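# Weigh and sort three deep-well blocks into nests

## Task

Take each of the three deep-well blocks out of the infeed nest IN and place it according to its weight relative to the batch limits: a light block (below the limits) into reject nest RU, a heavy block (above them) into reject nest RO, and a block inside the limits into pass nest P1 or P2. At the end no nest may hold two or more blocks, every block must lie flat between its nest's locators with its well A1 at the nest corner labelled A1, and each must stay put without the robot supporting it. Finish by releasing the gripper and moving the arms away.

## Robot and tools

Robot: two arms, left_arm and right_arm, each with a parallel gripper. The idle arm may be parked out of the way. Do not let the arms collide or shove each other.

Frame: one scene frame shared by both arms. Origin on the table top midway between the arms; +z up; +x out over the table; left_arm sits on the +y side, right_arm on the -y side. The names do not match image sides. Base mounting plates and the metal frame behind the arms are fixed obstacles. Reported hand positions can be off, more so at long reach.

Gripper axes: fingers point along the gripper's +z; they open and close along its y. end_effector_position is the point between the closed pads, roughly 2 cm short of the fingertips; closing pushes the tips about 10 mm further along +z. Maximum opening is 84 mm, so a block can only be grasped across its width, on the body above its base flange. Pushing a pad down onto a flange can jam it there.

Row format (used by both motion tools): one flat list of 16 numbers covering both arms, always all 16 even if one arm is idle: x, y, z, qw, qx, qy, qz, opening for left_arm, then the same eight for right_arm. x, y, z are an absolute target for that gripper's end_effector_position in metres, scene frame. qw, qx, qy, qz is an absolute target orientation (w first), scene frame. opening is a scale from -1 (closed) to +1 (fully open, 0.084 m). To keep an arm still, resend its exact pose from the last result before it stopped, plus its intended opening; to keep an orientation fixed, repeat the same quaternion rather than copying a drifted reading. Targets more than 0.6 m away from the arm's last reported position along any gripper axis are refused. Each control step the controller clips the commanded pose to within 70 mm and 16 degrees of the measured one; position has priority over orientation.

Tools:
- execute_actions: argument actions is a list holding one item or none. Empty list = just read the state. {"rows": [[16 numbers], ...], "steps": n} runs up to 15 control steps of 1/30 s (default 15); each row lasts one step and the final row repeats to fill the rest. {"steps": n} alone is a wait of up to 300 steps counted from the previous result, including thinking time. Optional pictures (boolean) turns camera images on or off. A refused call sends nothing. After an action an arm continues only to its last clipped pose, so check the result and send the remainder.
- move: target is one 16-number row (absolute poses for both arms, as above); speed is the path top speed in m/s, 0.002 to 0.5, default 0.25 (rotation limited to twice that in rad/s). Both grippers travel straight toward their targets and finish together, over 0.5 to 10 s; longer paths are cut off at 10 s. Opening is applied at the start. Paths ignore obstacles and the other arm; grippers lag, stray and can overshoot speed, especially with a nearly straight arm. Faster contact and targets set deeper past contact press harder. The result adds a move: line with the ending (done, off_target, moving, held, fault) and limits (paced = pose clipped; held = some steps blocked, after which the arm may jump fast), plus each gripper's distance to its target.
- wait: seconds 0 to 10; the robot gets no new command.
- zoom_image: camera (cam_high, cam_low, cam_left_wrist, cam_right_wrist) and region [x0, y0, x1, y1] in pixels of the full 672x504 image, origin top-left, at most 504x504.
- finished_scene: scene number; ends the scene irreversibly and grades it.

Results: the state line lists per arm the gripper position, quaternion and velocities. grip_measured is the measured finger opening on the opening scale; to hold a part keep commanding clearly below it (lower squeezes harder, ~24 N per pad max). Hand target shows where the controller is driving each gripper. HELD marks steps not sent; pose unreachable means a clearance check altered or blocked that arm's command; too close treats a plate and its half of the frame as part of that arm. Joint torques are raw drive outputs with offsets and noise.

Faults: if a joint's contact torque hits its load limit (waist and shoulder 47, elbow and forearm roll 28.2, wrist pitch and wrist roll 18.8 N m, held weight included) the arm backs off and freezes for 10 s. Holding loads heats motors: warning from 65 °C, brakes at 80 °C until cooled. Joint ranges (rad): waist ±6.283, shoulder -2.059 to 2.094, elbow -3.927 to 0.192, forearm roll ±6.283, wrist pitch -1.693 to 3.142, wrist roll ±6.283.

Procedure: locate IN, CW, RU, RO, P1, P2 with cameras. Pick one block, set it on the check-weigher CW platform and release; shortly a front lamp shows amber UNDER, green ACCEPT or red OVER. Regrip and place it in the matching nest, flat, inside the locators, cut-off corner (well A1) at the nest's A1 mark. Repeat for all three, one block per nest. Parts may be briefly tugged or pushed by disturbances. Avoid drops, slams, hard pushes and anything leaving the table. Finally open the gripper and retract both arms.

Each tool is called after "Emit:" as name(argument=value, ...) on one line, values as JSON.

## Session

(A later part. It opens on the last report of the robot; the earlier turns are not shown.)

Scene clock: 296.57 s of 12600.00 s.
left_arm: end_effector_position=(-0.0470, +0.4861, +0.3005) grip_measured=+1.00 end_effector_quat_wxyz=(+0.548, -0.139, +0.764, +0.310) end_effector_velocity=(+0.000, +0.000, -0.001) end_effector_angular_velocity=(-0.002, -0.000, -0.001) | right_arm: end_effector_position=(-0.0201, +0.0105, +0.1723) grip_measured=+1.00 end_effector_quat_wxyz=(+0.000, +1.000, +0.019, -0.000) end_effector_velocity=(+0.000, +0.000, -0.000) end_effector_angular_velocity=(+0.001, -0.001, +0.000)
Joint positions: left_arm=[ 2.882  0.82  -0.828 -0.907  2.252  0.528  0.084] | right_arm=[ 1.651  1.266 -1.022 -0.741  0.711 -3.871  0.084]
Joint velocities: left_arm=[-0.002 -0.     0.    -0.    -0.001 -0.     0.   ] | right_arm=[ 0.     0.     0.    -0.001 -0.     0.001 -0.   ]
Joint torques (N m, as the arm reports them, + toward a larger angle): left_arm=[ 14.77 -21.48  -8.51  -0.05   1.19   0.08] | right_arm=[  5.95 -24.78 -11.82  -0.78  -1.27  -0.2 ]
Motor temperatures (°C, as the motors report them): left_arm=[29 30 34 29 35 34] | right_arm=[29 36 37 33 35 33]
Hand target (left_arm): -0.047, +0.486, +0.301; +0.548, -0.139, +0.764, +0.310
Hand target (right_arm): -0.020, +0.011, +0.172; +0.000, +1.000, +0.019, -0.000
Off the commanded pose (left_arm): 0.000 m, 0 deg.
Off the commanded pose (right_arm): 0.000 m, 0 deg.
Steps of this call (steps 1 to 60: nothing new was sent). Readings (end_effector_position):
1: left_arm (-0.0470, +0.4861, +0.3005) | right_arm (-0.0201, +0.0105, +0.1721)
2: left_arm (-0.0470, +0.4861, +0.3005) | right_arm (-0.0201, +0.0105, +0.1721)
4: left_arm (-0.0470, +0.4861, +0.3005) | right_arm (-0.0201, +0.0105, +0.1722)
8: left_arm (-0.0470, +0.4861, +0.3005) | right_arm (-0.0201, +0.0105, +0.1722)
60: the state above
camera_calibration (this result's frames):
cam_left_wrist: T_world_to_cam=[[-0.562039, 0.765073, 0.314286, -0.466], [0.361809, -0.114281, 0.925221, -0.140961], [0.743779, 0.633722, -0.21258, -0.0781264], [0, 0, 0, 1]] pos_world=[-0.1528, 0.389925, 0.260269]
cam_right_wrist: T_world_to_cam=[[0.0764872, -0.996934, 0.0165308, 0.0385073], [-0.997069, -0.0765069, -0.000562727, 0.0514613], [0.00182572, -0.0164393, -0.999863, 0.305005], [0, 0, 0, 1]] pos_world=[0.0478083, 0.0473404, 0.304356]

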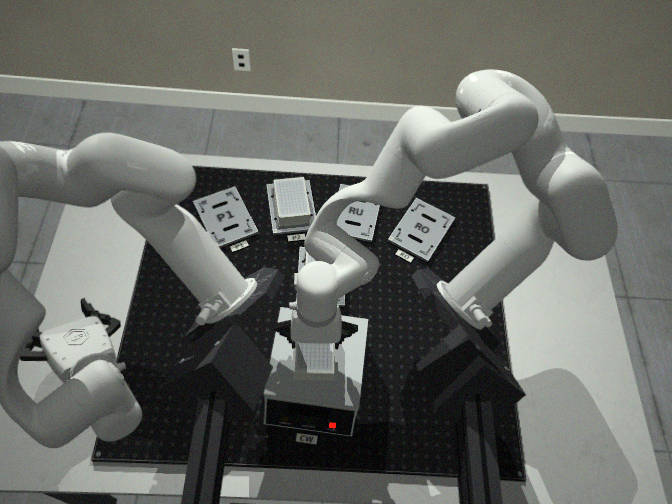

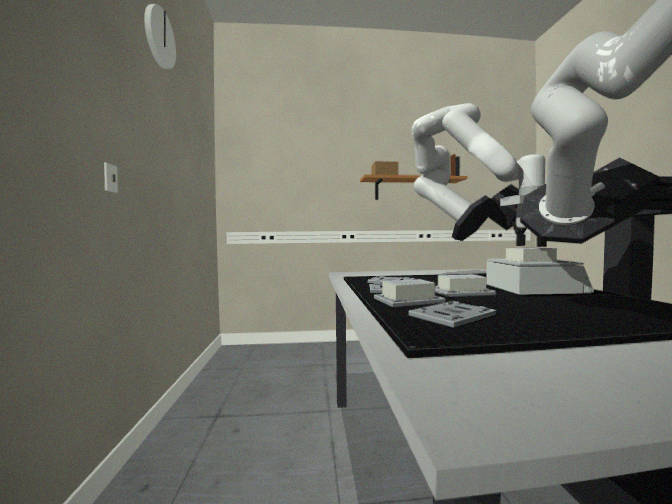

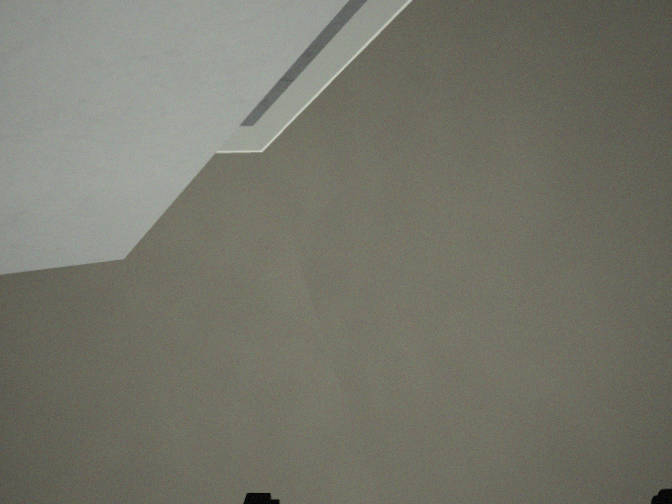

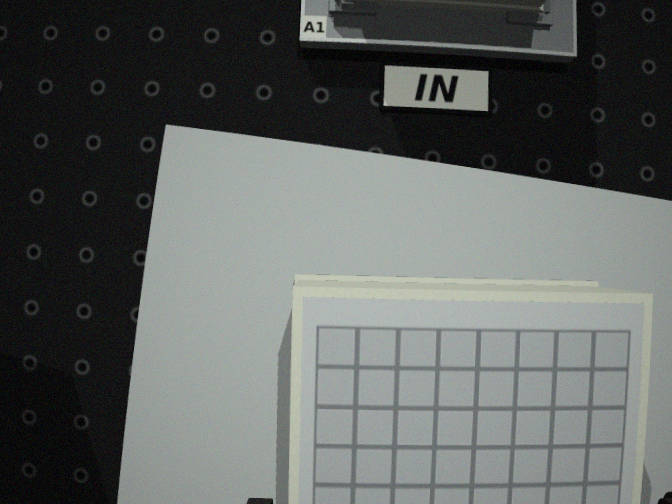

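OVER confirmed. Edge 289; shift y to 0.0102.

Emit:
move(target=[-0.047,0.4861,0.3005,0.548,-0.139,0.764,0.310,1,-0.02,0.0101,0.170,0,0.9998,0.0192,0,1], speed=0.01)

Emit:
move(target=[-0.047,0.4861,0.3005,0.548,-0.139,0.764,0.310,1,-0.02,0.0102,0.1452,0,0.9998,0.0192,0,1], speed=0.015)

Emit:
move(target=[-0.047,0.4861,0.3005,0.548,-0.139,0.764,0.310,1,-0.02,0.0102,0.1452,0,0.9998,0.0192,0,-0.5])

Emit:
move(target=[-0.047,0.4861,0.3005,0.548,-0.139,0.764,0.310,1,-0.02,0.0102,0.175,0,0.9998,0.0192,0,-0.5], speed=0.05)

Emit:
move(target=[-0.047,0.4861,0.3005,0.548,-0.139,0.764,0.310,1,0.25,0.0,0.175,0,0.9998,0.0192,0,-0.5], speed=0.15)

Emit:
move(target=[-0.047,0.4861,0.3005,0.548,-0.139,0.764,0.310,1,0.37,-0.25,0.136,0,0.972,-0.235,0,-0.5], speed=0.15)

Scene clock: 323.23 s of 12600.00 s.
left_arm: end_effector_position=(-0.0470, +0.4861, +0.3005) grip_measured=+1.00 end_effector_quat_wxyz=(+0.548, -0.139, +0.764, +0.310) end_effector_velocity=(-0.000, -0.000, +0.000) end_effector_angular_velocity=(-0.000, -0.001, +0.000) | right_arm: end_effector_position=(-0.0200, +0.0101, +0.1701) grip_measured=+1.00 end_effector_quat_wxyz=(+0.000, +1.000, +0.019, +0.000) end_effector_velocity=(+0.000, -0.000, -0.001) end_effector_angular_velocity=(+0.001, -0.001, -0.000)
Joint positions: left_arm=[ 2.882  0.82  -0.828 -0.907  2.252  0.528  0.084] | right_arm=[ 1.647  1.27  -1.022 -0.75   0.708 -3.865  0.084]
Joint velocities: left_arm=[ 0.     0.     0.     0.     0.    -0.001 -0.   ] | right_arm=[-0.001  0.002 -0.    -0.005 -0.     0.004  0.   ]
Joint torques (N m, as the arm reports them, + toward a larger angle): left_arm=[ 14.56 -21.64  -8.62  -0.14   1.24   0.04] | right_arm=[  6.64 -24.15 -12.18  -0.61  -1.09   0.09]
Motor temperatures (°C, as the motors report them): left_arm=[29 30 34 29 35 34] | right_arm=[29 36 37 33 35 33]
Hand target (left_arm): -0.047, +0.486, +0.300; +0.548, -0.139, +0.764, +0.310
Hand target (right_arm): -0.020, +0.010, +0.170; -0.000, +1.000, +0.019, +0.000
Off the commanded pose (left_arm): 0.000 m, 0 deg.
Off the commanded pose (right_arm): 0.000 m, 0 deg.
After step 90, 22.97 s passed at rest.
move: done
camera_calibration (this result's frames):
cam_left_wrist: T_world_to_cam=[[-0.562039, 0.765073, 0.314286, -0.466], [0.361809, -0.114281, 0.925221, -0.140961], [0.743779, 0.633722, -0.21258, -0.0781264], [0, 0, 0, 1]] pos_world=[-0.1528, 0.389925, 0.260269]
cam_right_wrist: T_world_to_cam=[[0.0764211, -0.996939, 0.0164823, 0.038129], [-0.997074, -0.0764439, -0.000757379, 0.0515219], [0.00201503, -0.0163761, -0.999864, 0.302813], [0, 0, 0, 1]] pos_world=[0.0478471, 0.0469098, 0.302182]

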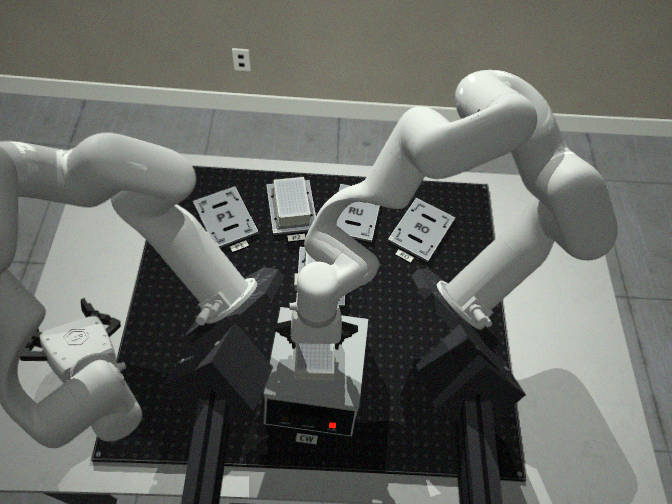

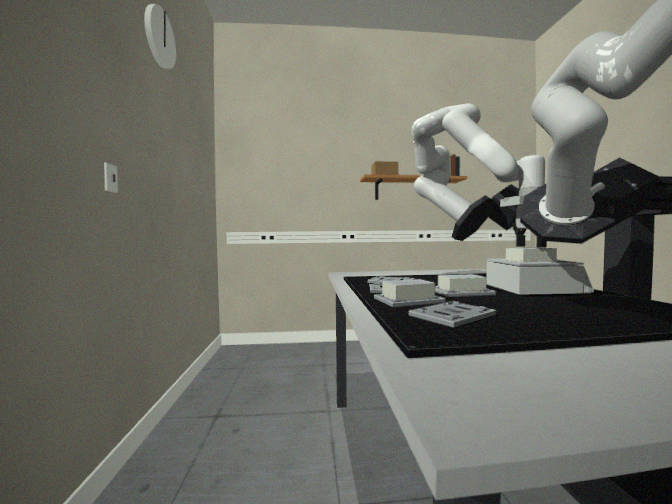

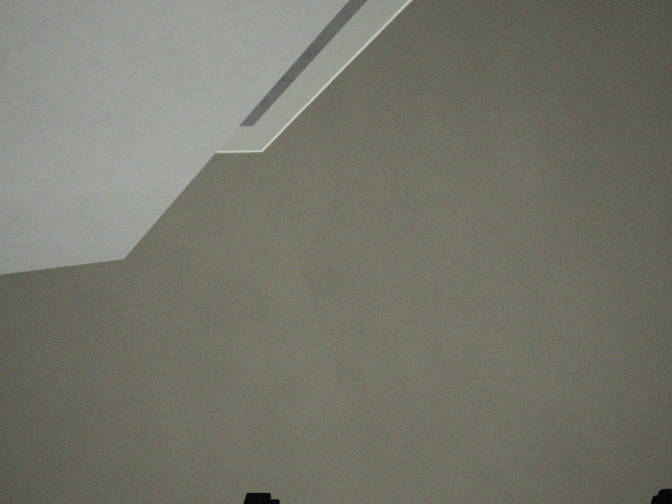

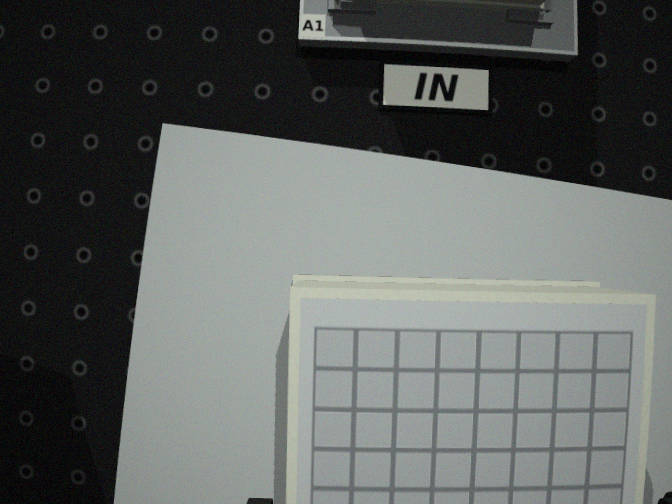

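Scene clock: 325.17 s of 12600.00 s.
left_arm: end_effector_position=(-0.0470, +0.4861, +0.3005) grip_measured=+1.00 end_effector_quat_wxyz=(+0.548, -0.139, +0.764, +0.310) end_effector_velocity=(+0.000, +0.000, -0.000) end_effector_angular_velocity=(+0.000, -0.001, -0.001) | right_arm: end_effector_position=(-0.0200, +0.0103, +0.1453) grip_measured=+1.00 end_effector_quat_wxyz=(-0.000, +1.000, +0.019, +0.000) end_effector_velocity=(+0.001, +0.001, -0.001) end_effector_angular_velocity=(+0.002, -0.000, -0.002)
Joint positions: left_arm=[ 2.882  0.82  -0.828 -0.907  2.252  0.528  0.084] | right_arm=[ 1.593  1.329 -1.04  -0.848  0.691 -3.805  0.084]
Joint velocities: left_arm=[-0.001  0.    -0.    -0.001  0.001  0.    -0.   ] | right_arm=[-0.005  0.003 -0.003 -0.009  0.     0.005  0.   ]
Joint torques (N m, as the arm reports them, + toward a larger angle): left_arm=[ 14.77 -21.58  -8.59  -0.16   1.23   0.05] | right_arm=[  6.52 -24.61 -10.71  -1.18  -1.12  -0.29]
Motor temperatures (°C, as the motors report them): left_arm=[29 30 34 29 35 34] | right_arm=[29 36 37 33 35 33]
Hand target (left_arm): -0.047, +0.486, +0.301; +0.548, -0.139, +0.764, +0.310
Hand target (right_arm): -0.020, +0.010, +0.145; -0.000, +1.000, +0.019, +0.000
Off the commanded pose (left_arm): 0.000 m, 0 deg.
Off the commanded pose (right_arm): 0.000 m, 0 deg.
move: done
camera_calibration (this result's frames):
cam_left_wrist: T_world_to_cam=[[-0.562039, 0.765073, 0.314286, -0.466], [0.361809, -0.114281, 0.925221, -0.140961], [0.743778, 0.633722, -0.21258, -0.0781265], [0, 0, 0, 1]] pos_world=[-0.1528, 0.389925, 0.260269]
cam_right_wrist: T_world_to_cam=[[0.0763285, -0.996949, 0.0163392, 0.038719], [-0.99708, -0.0763534, -0.000904313, 0.0515874], [0.00214911, -0.0162225, -0.999866, 0.278054], [0, 0, 0, 1]] pos_world=[0.0478838, 0.0470505, 0.277431]

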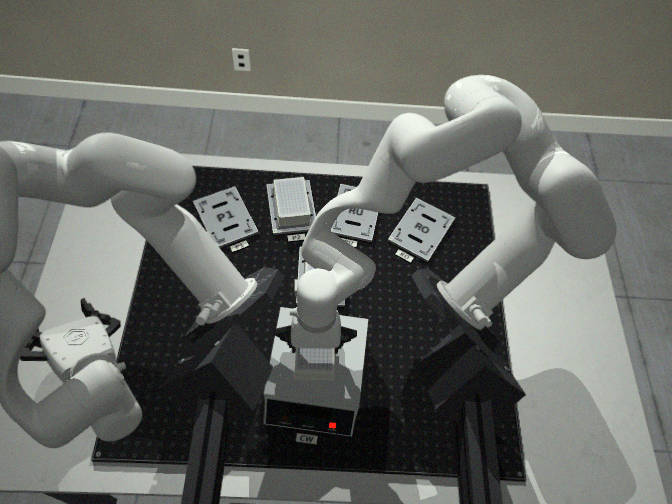

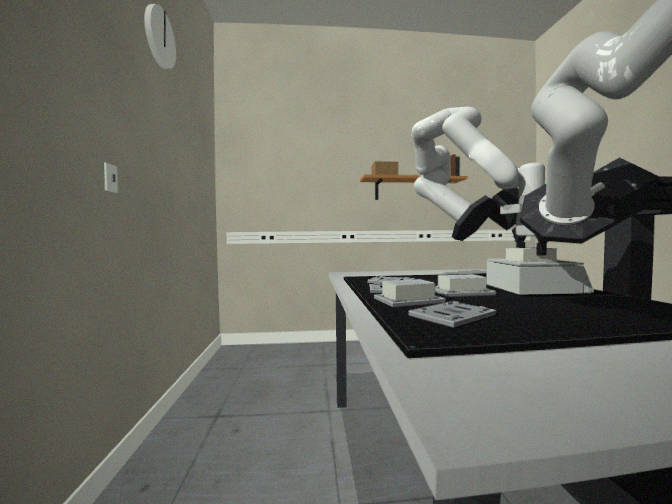

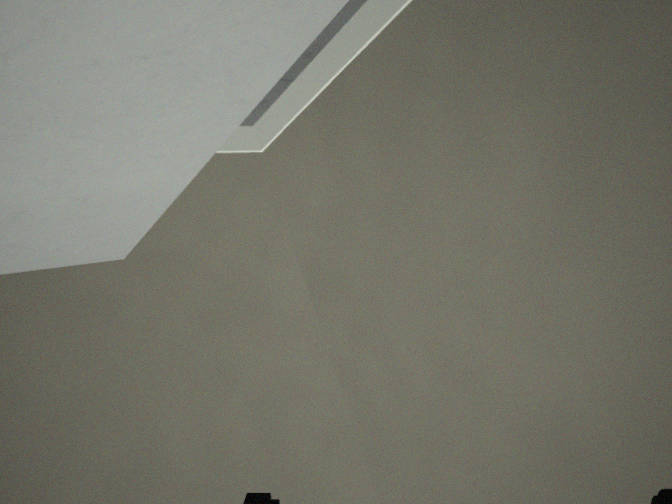

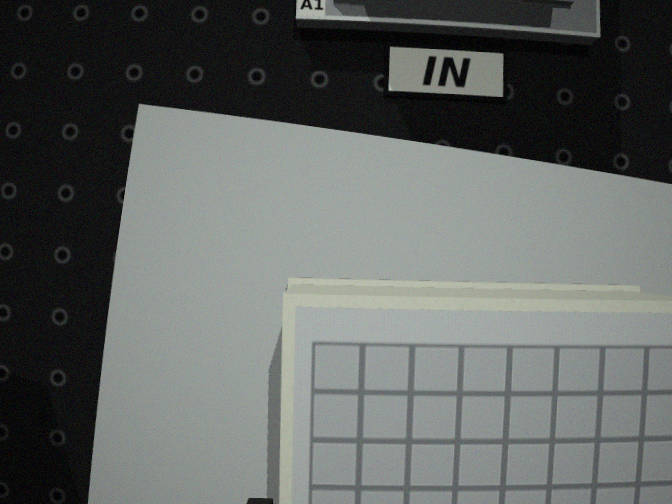

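Scene clock: 325.87 s of 12600.00 s.
left_arm: end_effector_position=(-0.0470, +0.4861, +0.3005) grip_measured=+1.00 end_effector_quat_wxyz=(+0.548, -0.139, +0.764, +0.310) end_effector_velocity=(-0.000, -0.000, -0.000) end_effector_angular_velocity=(-0.001, +0.001, -0.000) | right_arm: end_effector_position=(-0.0200, +0.0104, +0.1454) grip_measured=+0.96 end_effector_quat_wxyz=(-0.000, +1.000, +0.019, -0.000) end_effector_velocity=(+0.000, -0.001, -0.000) end_effector_angular_velocity=(-0.002, -0.001, -0.001)
Joint positions: left_arm=[ 2.882  0.82  -0.828 -0.907  2.252  0.528  0.084] | right_arm=[ 1.593  1.329 -1.041 -0.848  0.691 -3.805  0.083]
Joint velocities: left_arm=[-0.     0.    -0.    -0.    -0.002  0.    -0.   ] | right_arm=[0.001 0.    0.    0.001 0.001 0.    0.   ]
Joint torques (N m, as the arm reports them, + toward a larger angle): left_arm=[ 14.72 -21.69  -8.56  -0.06   1.21   0.07] | right_arm=[  5.35 -22.73 -10.42  -0.42  -1.18  -0.1 ]
Motor temperatures (°C, as the motors report them): left_arm=[29 30 34 29 35 34] | right_arm=[29 36 37 33 35 33]
Hand target (left_arm): -0.047, +0.486, +0.301; +0.548, -0.139, +0.764, +0.310
Hand target (right_arm): -0.020, +0.010, +0.145; -0.000, +1.000, +0.019, +0.000
Off the commanded pose (left_arm): 0.000 m, 0 deg.
Off the commanded pose (right_arm): 0.000 m, 0 deg.
move: done
camera_calibration (this result's frames):
cam_left_wrist: T_world_to_cam=[[-0.562039, 0.765073, 0.314286, -0.465999], [0.361809, -0.114281, 0.925221, -0.140961], [0.743779, 0.633722, -0.21258, -0.0781265], [0, 0, 0, 1]] pos_world=[-0.1528, 0.389925, 0.260269]
cam_right_wrist: T_world_to_cam=[[0.0762653, -0.996959, 0.0159888, 0.038898], [-0.997086, -0.0762864, -0.000713921, 0.0515512], [0.00193148, -0.0158878, -0.999872, 0.278101], [0, 0, 0, 1]] pos_world=[0.0478973, 0.0471308, 0.27748]

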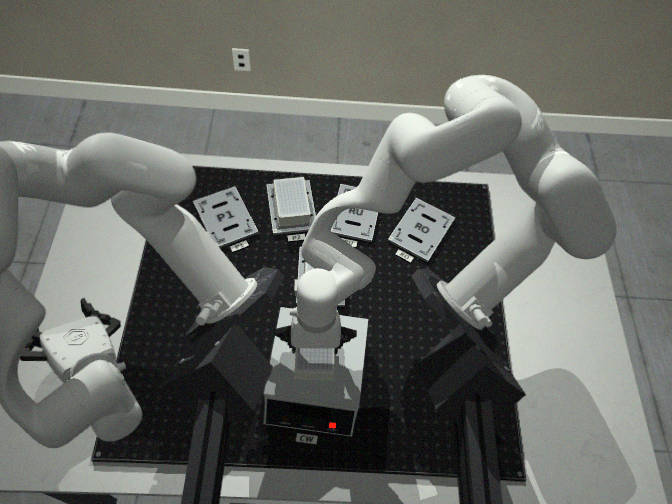

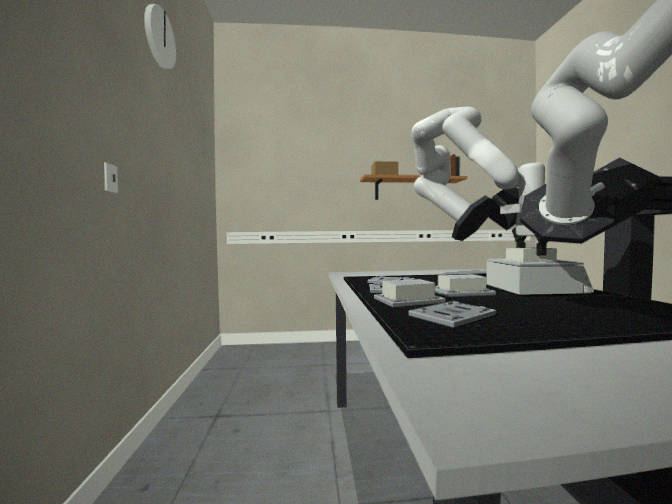

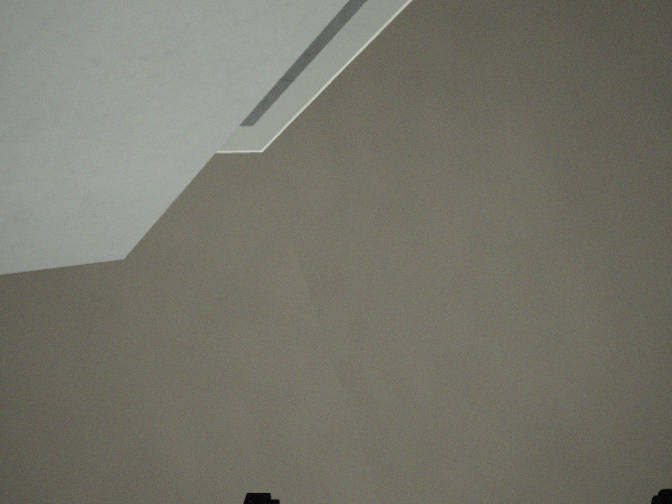

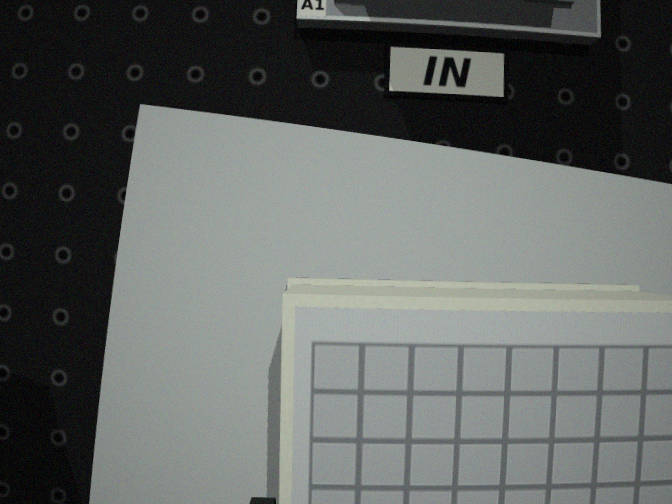

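Scene clock: 326.87 s of 12600.00 s.
left_arm: end_effector_position=(-0.0470, +0.4861, +0.3005) grip_measured=+1.00 end_effector_quat_wxyz=(+0.548, -0.139, +0.764, +0.310) end_effector_velocity=(-0.000, +0.000, +0.000) end_effector_angular_velocity=(+0.001, -0.000, +0.001) | right_arm: end_effector_position=(-0.0201, +0.0100, +0.1747) grip_measured=+0.96 end_effector_quat_wxyz=(+0.000, +1.000, +0.019, -0.000) end_effector_velocity=(+0.000, -0.000, +0.002) end_effector_angular_velocity=(-0.001, -0.001, +0.002)
Joint positions: left_arm=[ 2.882  0.82  -0.828 -0.907  2.252  0.528  0.084] | right_arm=[ 1.657  1.26  -1.019 -0.732  0.713 -3.877  0.083]
Joint velocities: left_arm=[ 0.001  0.    -0.     0.     0.001  0.    -0.   ] | right_arm=[ 0.004 -0.004  0.     0.008  0.003 -0.006  0.   ]
Joint torques (N m, as the arm reports them, + toward a larger angle): left_arm=[ 14.64 -21.71  -8.66  -0.05   1.11   0.08] | right_arm=[  6.22 -25.38 -12.61  -0.87  -1.48   0.05]
Motor temperatures (°C, as the motors report them): left_arm=[29 30 34 29 35 34] | right_arm=[29 36 37 33 35 33]
Hand target (left_arm): -0.047, +0.486, +0.300; +0.548, -0.139, +0.764, +0.310
Hand target (right_arm): -0.020, +0.010, +0.175; +0.000, +1.000, +0.019, -0.000
Off the commanded pose (left_arm): 0.000 m, 0 deg.
Off the commanded pose (right_arm): 0.000 m, 0 deg.
move: done
camera_calibration (this result's frames):
cam_left_wrist: T_world_to_cam=[[-0.562039, 0.765073, 0.314286, -0.466], [0.361809, -0.114281, 0.925221, -0.140961], [0.743778, 0.633722, -0.21258, -0.0781264], [0, 0, 0, 1]] pos_world=[-0.1528, 0.389925, 0.260269]
cam_right_wrist: T_world_to_cam=[[0.0766124, -0.996919, 0.0168203, 0.0378741], [-0.997059, -0.0766326, -0.000559079, 0.0514072], [0.00184634, -0.016728, -0.999858, 0.307486], [0, 0, 0, 1]] pos_world=[0.0477867, 0.0468405, 0.306834]

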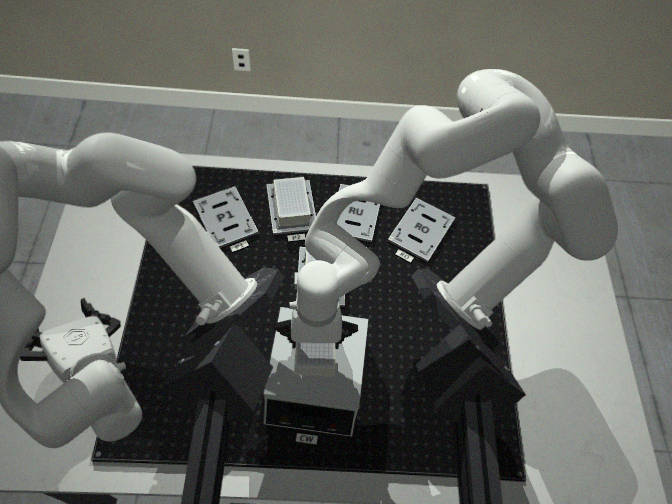

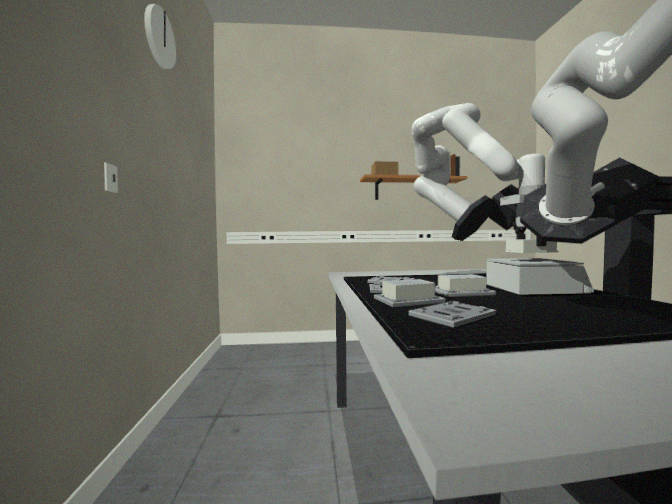

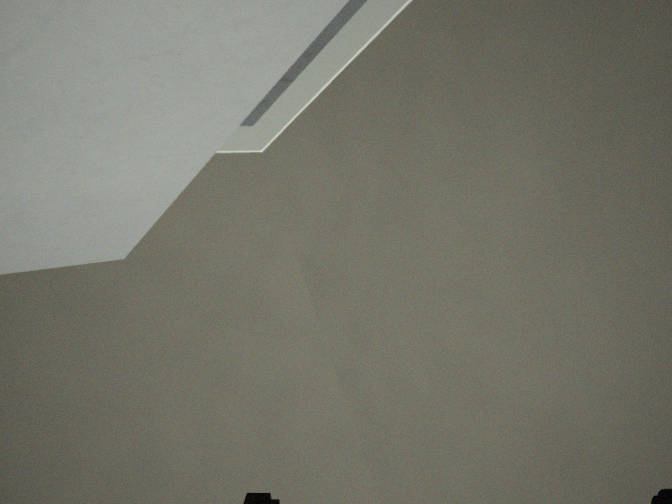

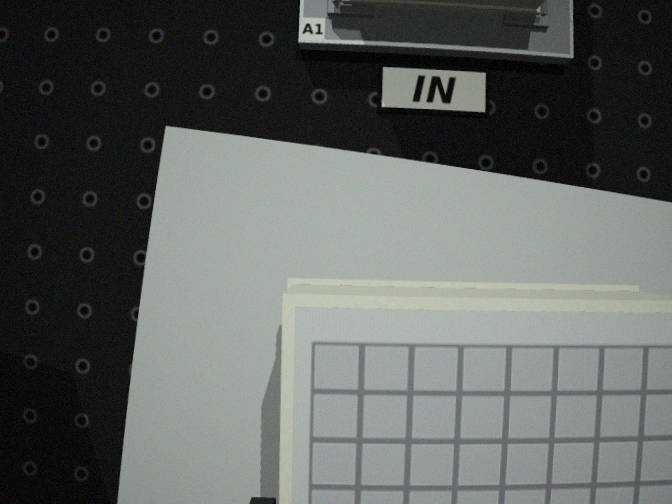

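Scene clock: 329.17 s of 12600.00 s.
left_arm: end_effector_position=(-0.0470, +0.4861, +0.3005) grip_measured=+1.00 end_effector_quat_wxyz=(+0.548, -0.139, +0.764, +0.310) end_effector_velocity=(+0.000, +0.000, -0.000) end_effector_angular_velocity=(+0.000, -0.000, -0.001) | right_arm: end_effector_position=(+0.2503, -0.0009, +0.1744) grip_measured=+0.96 end_effector_quat_wxyz=(+0.001, +1.000, +0.019, +0.001) end_effector_velocity=(+0.003, +0.001, +0.001) end_effector_angular_velocity=(+0.003, +0.001, -0.002)
Joint positions: left_arm=[ 2.882  0.82  -0.828 -0.907  2.252  0.528  0.084] | right_arm=[ 1.028  0.816 -0.925 -1.142  0.947 -4.207  0.083]
Joint velocities: left_arm=[-0.001 -0.    -0.     0.     0.     0.001 -0.   ] | right_arm=[-0.003 -0.003 -0.005  0.002 -0.    -0.007 -0.   ]
Joint torques (N m, as the arm reports them, + toward a larger angle): left_arm=[ 14.78 -21.48  -8.54  -0.3    1.2    0.11] | right_arm=[ 13.67 -17.85  -8.43  -0.77  -1.45  -0.14]
Motor temperatures (°C, as the motors report them): left_arm=[29 30 34 29 35 34] | right_arm=[29 36 37 33 35 33]
Hand target (left_arm): -0.047, +0.486, +0.301; +0.548, -0.139, +0.764, +0.310
Hand target (right_arm): +0.251, -0.001, +0.175; +0.001, +1.000, +0.019, +0.001
Off the commanded pose (left_arm): 0.000 m, 0 deg.
Off the commanded pose (right_arm): 0.001 m, 0 deg.
move: done
camera_calibration (this result's frames):
cam_left_wrist: T_world_to_cam=[[-0.562039, 0.765073, 0.314286, -0.466], [0.361809, -0.114281, 0.925221, -0.140961], [0.743779, 0.633722, -0.21258, -0.0781265], [0, 0, 0, 1]] pos_world=[-0.1528, 0.389925, 0.260269]
cam_right_wrist: T_world_to_cam=[[0.0758918, -0.99695, 0.018205, 0.00624092], [-0.997111, -0.0759373, -0.00182388, 0.320415], [0.00320076, -0.018014, -0.999833, 0.306162], [0, 0, 0, 1]] pos_world=[0.318036, 0.0360686, 0.306581]

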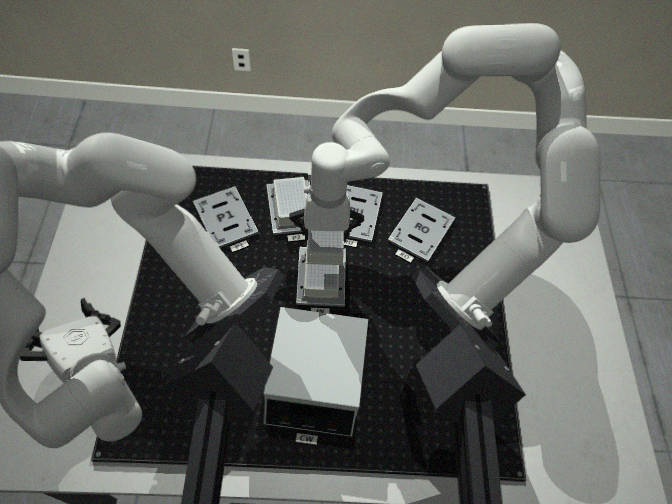

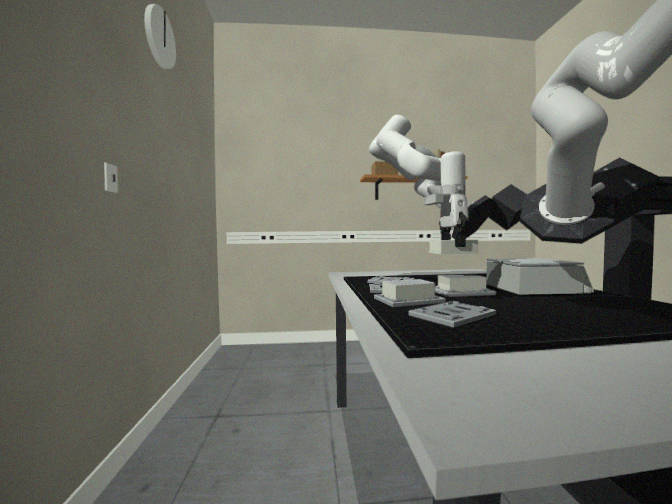

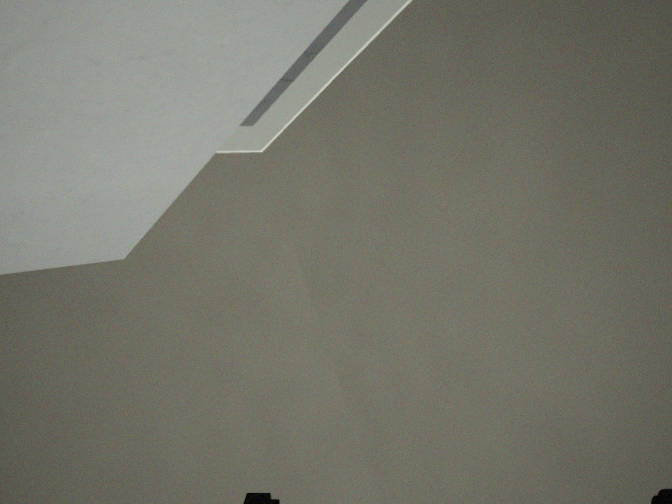

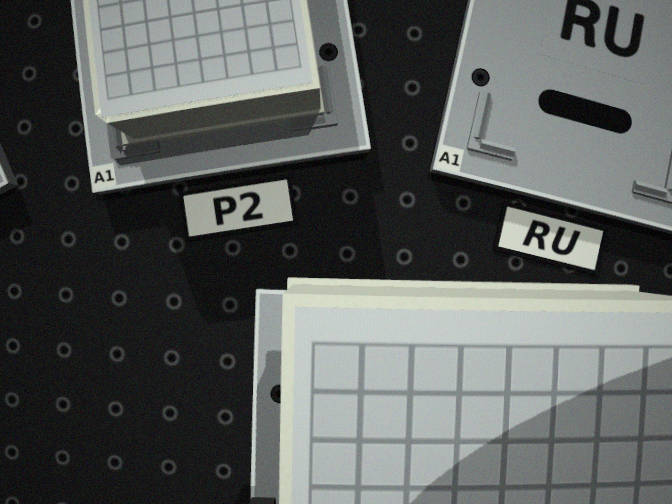

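Scene clock: 331.53 s of 12600.00 s.
left_arm: end_effector_position=(-0.0470, +0.4861, +0.3005) grip_measured=+1.00 end_effector_quat_wxyz=(+0.548, -0.139, +0.764, +0.310) end_effector_velocity=(+0.000, -0.000, +0.000) end_effector_angular_velocity=(-0.001, -0.000, -0.001) | right_arm: end_effector_position=(+0.3695, -0.2507, +0.1357) grip_measured=+0.96 end_effector_quat_wxyz=(+0.001, +0.972, -0.235, +0.000) end_effector_velocity=(+0.002, -0.002, +0.000) end_effector_angular_velocity=(+0.004, +0.001, -0.005)
Joint positions: left_arm=[ 2.882  0.82  -0.828 -0.907  2.252  0.528  0.084] | right_arm=[ 0.408 -0.029 -0.387 -1.492  0.866 -4.108  0.083]
Joint velocities: left_arm=[ 0.    -0.     0.     0.001 -0.    -0.     0.   ] | right_arm=[-0.009 -0.012  0.003  0.001 -0.007 -0.008  0.   ]
Joint torques (N m, as the arm reports them, + toward a larger angle): left_arm=[ 14.54 -21.33  -8.57  -0.19   1.3    0.01] | right_arm=[  8.31 -11.33  -4.82  -0.56  -1.44   0.02]
Motor temperatures (°C, as the motors report them): left_arm=[29 30 34 29 35 34] | right_arm=[29 36 37 33 35 33]
Hand target (left_arm): -0.047, +0.486, +0.300; +0.548, -0.139, +0.764, +0.310
Hand target (right_arm): +0.370, -0.251, +0.136; +0.001, +0.972, -0.235, +0.000
Off the commanded pose (left_arm): 0.000 m, 0 deg.
Off the commanded pose (right_arm): 0.001 m, 0 deg.
move: done
camera_calibration (this result's frames):
cam_left_wrist: T_world_to_cam=[[-0.562039, 0.765073, 0.314286, -0.466], [0.361809, -0.114281, 0.925221, -0.140961], [0.743779, 0.633722, -0.21258, -0.0781265], [0, 0, 0, 1]] pos_world=[-0.1528, 0.389925, 0.260269]
cam_right_wrist: T_world_to_cam=[[-0.42176, -0.906516, 0.0186369, -0.0446252], [-0.906687, 0.421801, -0.00189031, 0.511615], [-0.00614746, -0.0176951, -0.999825, 0.266052], [0, 0, 0, 1]] pos_world=[0.446689, -0.251545, 0.267804]

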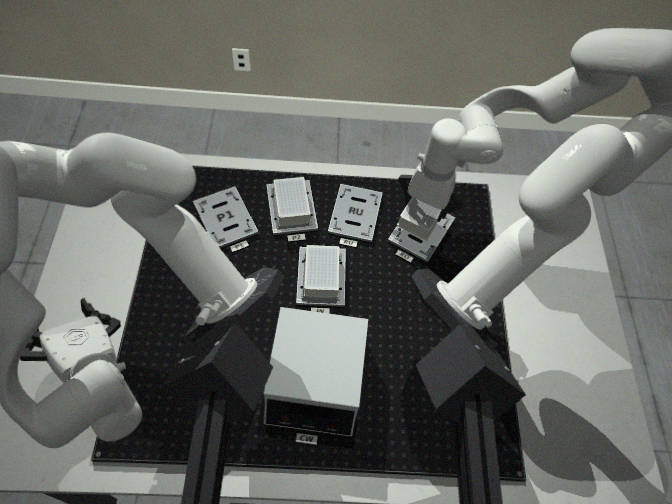

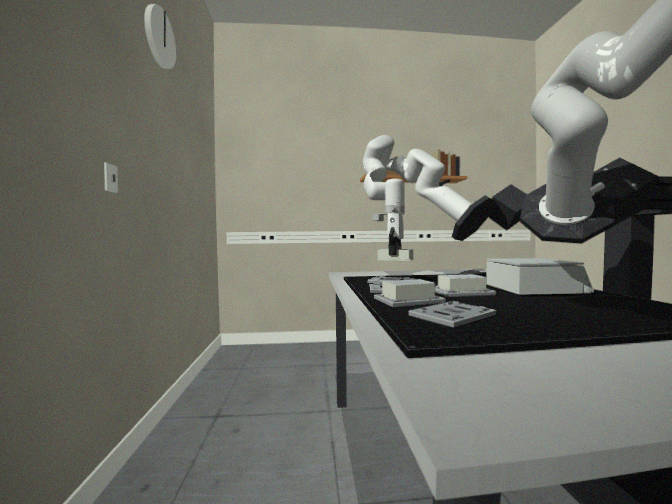

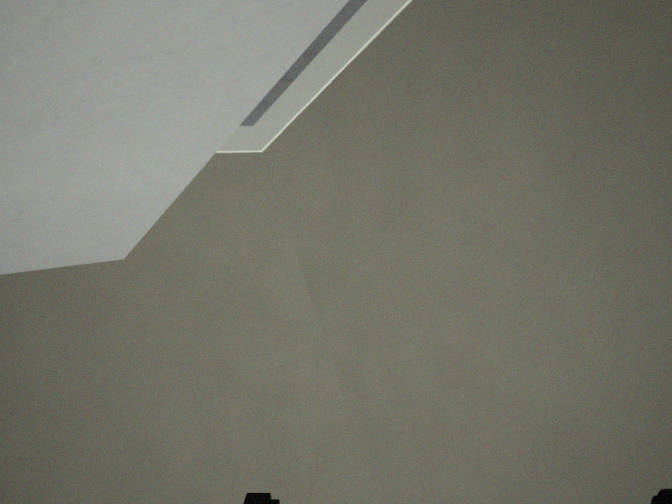

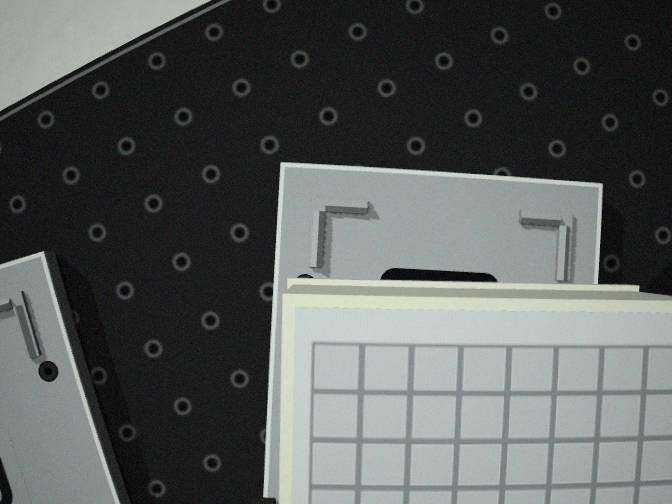

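Emit:
move(target=[-0.047,0.4861,0.3005,0.548,-0.139,0.764,0.310,1,0.384,-0.2644,0.136,0,0.969,-0.247,0,-0.5], speed=0.04)

Emit:
move(target=[-0.047,0.4861,0.3005,0.548,-0.139,0.764,0.310,1,0.384,-0.2644,0.075,0,0.969,-0.247,0,-0.5], speed=0.04)

Scene clock: 344.97 s of 12600.00 s.
left_arm: end_effector_position=(-0.0470, +0.4861, +0.3005) grip_measured=+1.00 end_effector_quat_wxyz=(+0.548, -0.139, +0.764, +0.310) end_effector_velocity=(-0.000, +0.000, +0.000) end_effector_angular_velocity=(+0.001, -0.000, +0.001) | right_arm: end_effector_position=(+0.3837, -0.2644, +0.1360) grip_measured=+0.96 end_effector_quat_wxyz=(+0.000, +0.969, -0.247, -0.000) end_effector_velocity=(+0.001, -0.001, -0.000) end_effector_angular_velocity=(+0.001, -0.001, -0.000)
Joint positions: left_arm=[ 2.882  0.82  -0.828 -0.907  2.252  0.528  0.084] | right_arm=[ 0.366 -0.078 -0.392 -1.482  0.85  -4.155  0.083]
Joint velocities: left_arm=[ 0.001  0.    -0.    -0.     0.001  0.     0.   ] | right_arm=[-0.004 -0.004 -0.001 -0.001 -0.002 -0.005  0.   ]
Joint torques (N m, as the arm reports them, + toward a larger angle): left_arm=[ 14.97 -21.5   -8.55  -0.14   1.07   0.11] | right_arm=[  7.75 -10.77  -4.61  -0.29  -1.02  -0.19]
Motor temperatures (°C, as the motors report them): left_arm=[29 30 34 29 35 34] | right_arm=[29 35 35 33 35 33]
Hand target (left_arm): -0.047, +0.486, +0.300; +0.548, -0.139, +0.764, +0.310
Hand target (right_arm): +0.384, -0.265, +0.136; +0.000, +0.969, -0.247, -0.000
Off the commanded pose (left_arm): 0.000 m, 0 deg.
Off the commanded pose (right_arm): 0.000 m, 0 deg.
After step 90, 9.57 s passed at rest.
move: done
camera_calibration (this result's frames):
cam_left_wrist: T_world_to_cam=[[-0.562039, 0.765073, 0.314286, -0.466], [0.361809, -0.114281, 0.925221, -0.140961], [0.743779, 0.633722, -0.21258, -0.0781265], [0, 0, 0, 1]] pos_world=[-0.1528, 0.389925, 0.260269]
cam_right_wrist: T_world_to_cam=[[-0.444526, -0.89561, 0.0167353, -0.0391397], [-0.89574, 0.444578, -0.000698674, 0.531923], [-0.00681439, -0.015301, -0.99986, 0.267104], [0, 0, 0, 1]] pos_world=[0.460886, -0.267448, 0.268093]

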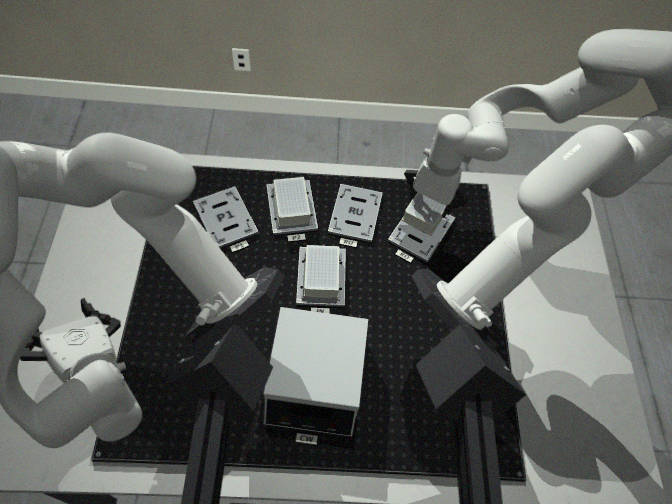

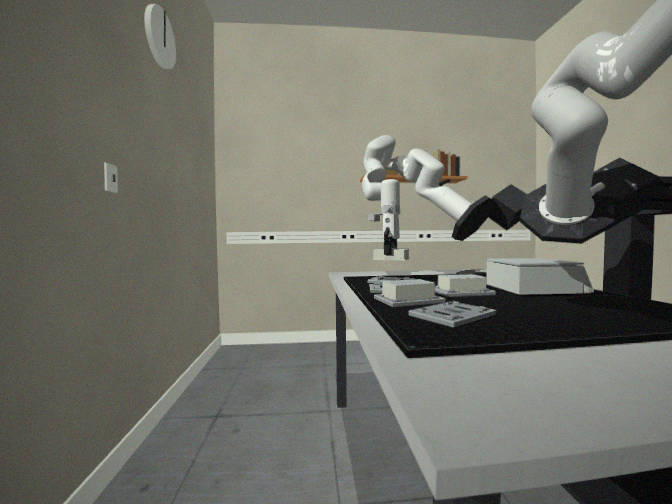

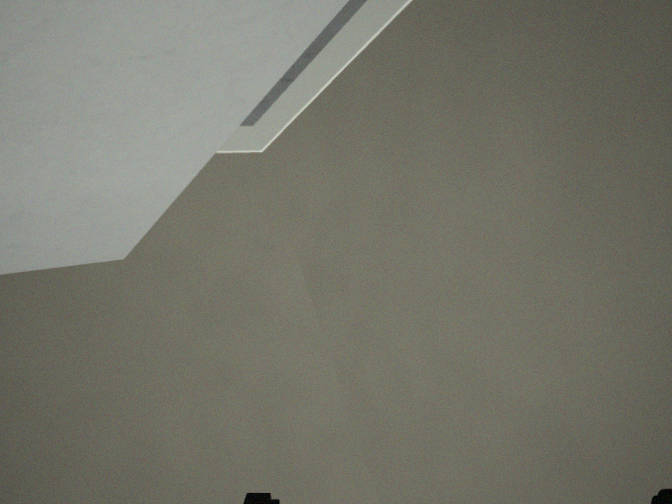

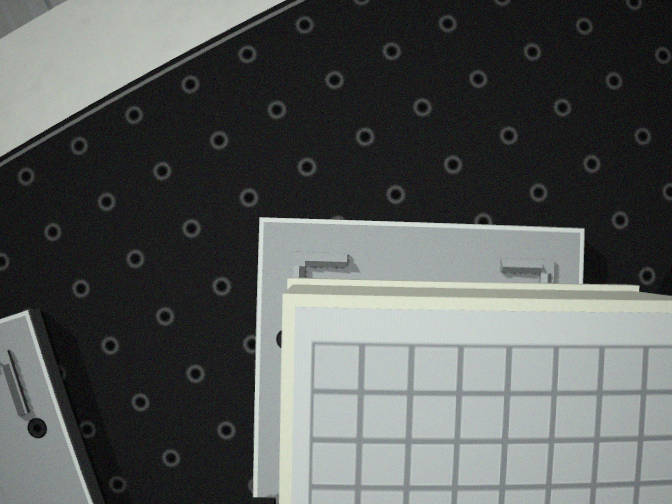

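Scene clock: 346.90 s of 12600.00 s.
left_arm: end_effector_position=(-0.0470, +0.4861, +0.3005) grip_measured=+1.00 end_effector_quat_wxyz=(+0.548, -0.139, +0.764, +0.310) end_effector_velocity=(-0.000, -0.000, -0.000) end_effector_angular_velocity=(-0.000, +0.002, +0.001) | right_arm: end_effector_position=(+0.3842, -0.2645, +0.0750) grip_measured=+0.96 end_effector_quat_wxyz=(+0.000, +0.969, -0.247, +0.000) end_effector_velocity=(-0.000, -0.000, -0.002) end_effector_angular_velocity=(-0.000, +0.001, -0.001)
Joint positions: left_arm=[ 2.882  0.82  -0.828 -0.907  2.252  0.528  0.084] | right_arm=[ 0.203  0.122 -0.492 -1.729  0.787 -4.013  0.083]
Joint velocities: left_arm=[ 0.002  0.     0.     0.    -0.002  0.    -0.   ] | right_arm=[-0.004  0.005 -0.003 -0.005 -0.001  0.003 -0.   ]
Joint torques (N m, as the arm reports them, + toward a larger angle): left_arm=[ 14.59 -21.9   -8.53  -0.08   1.26   0.01] | right_arm=[  8.86 -13.15  -1.5   -0.7   -1.31  -0.25]
Motor temperatures (°C, as the motors report them): left_arm=[29 30 34 29 35 34] | right_arm=[29 35 35 33 35 33]
Hand target (left_arm): -0.047, +0.486, +0.301; +0.548, -0.139, +0.764, +0.310
Hand target (right_arm): +0.384, -0.264, +0.075; +0.000, +0.969, -0.247, +0.000
Off the commanded pose (left_arm): 0.000 m, 0 deg.
Off the commanded pose (right_arm): 0.000 m, 0 deg.
move: done
camera_calibration (this result's frames):
cam_left_wrist: T_world_to_cam=[[-0.562039, 0.765073, 0.314286, -0.466], [0.361809, -0.114281, 0.925221, -0.140961], [0.743779, 0.633722, -0.21258, -0.0781265], [0, 0, 0, 1]] pos_world=[-0.1528, 0.389925, 0.260269]
cam_right_wrist: T_world_to_cam=[[-0.444708, -0.895527, 0.0163094, -0.0378999], [-0.895655, 0.444748, -0.00128875, 0.532371], [-0.00609947, -0.0151807, -0.999866, 0.205929], [0, 0, 0, 1]] pos_world=[0.461222, -0.267585, 0.207206]

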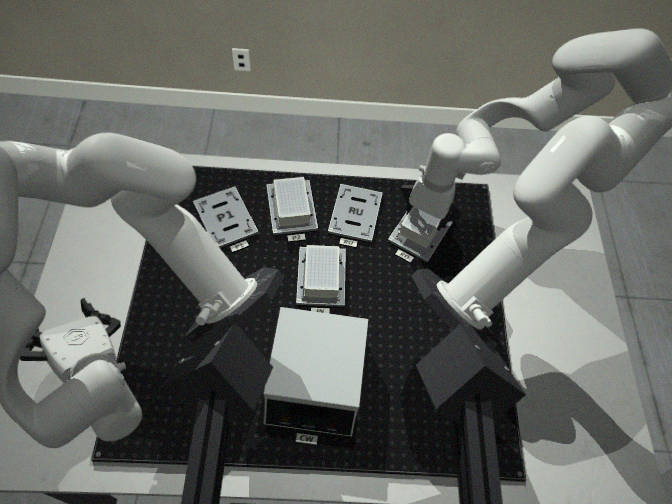

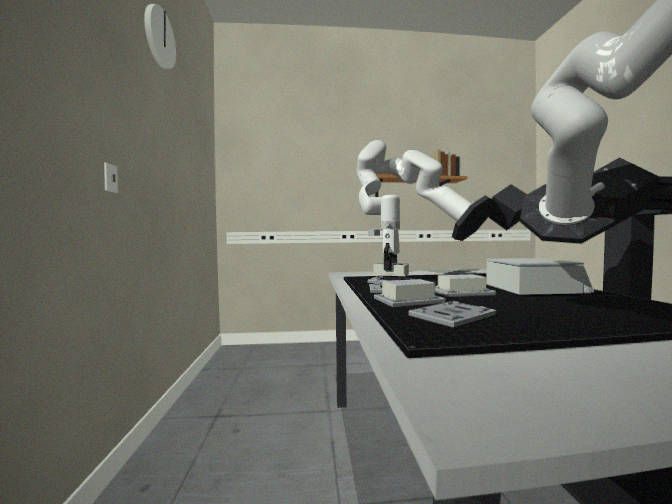

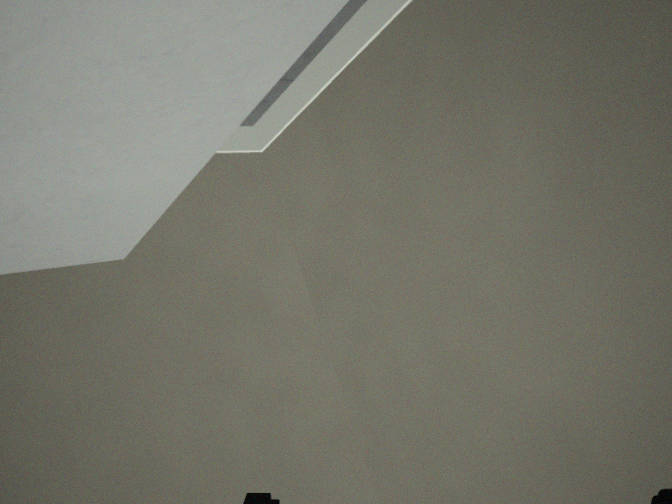

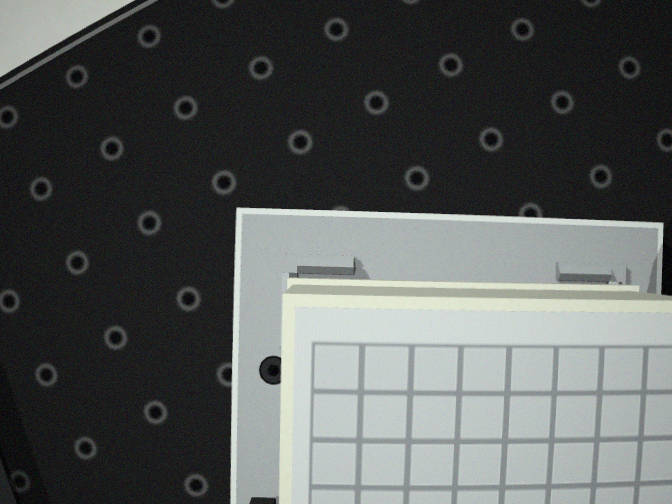

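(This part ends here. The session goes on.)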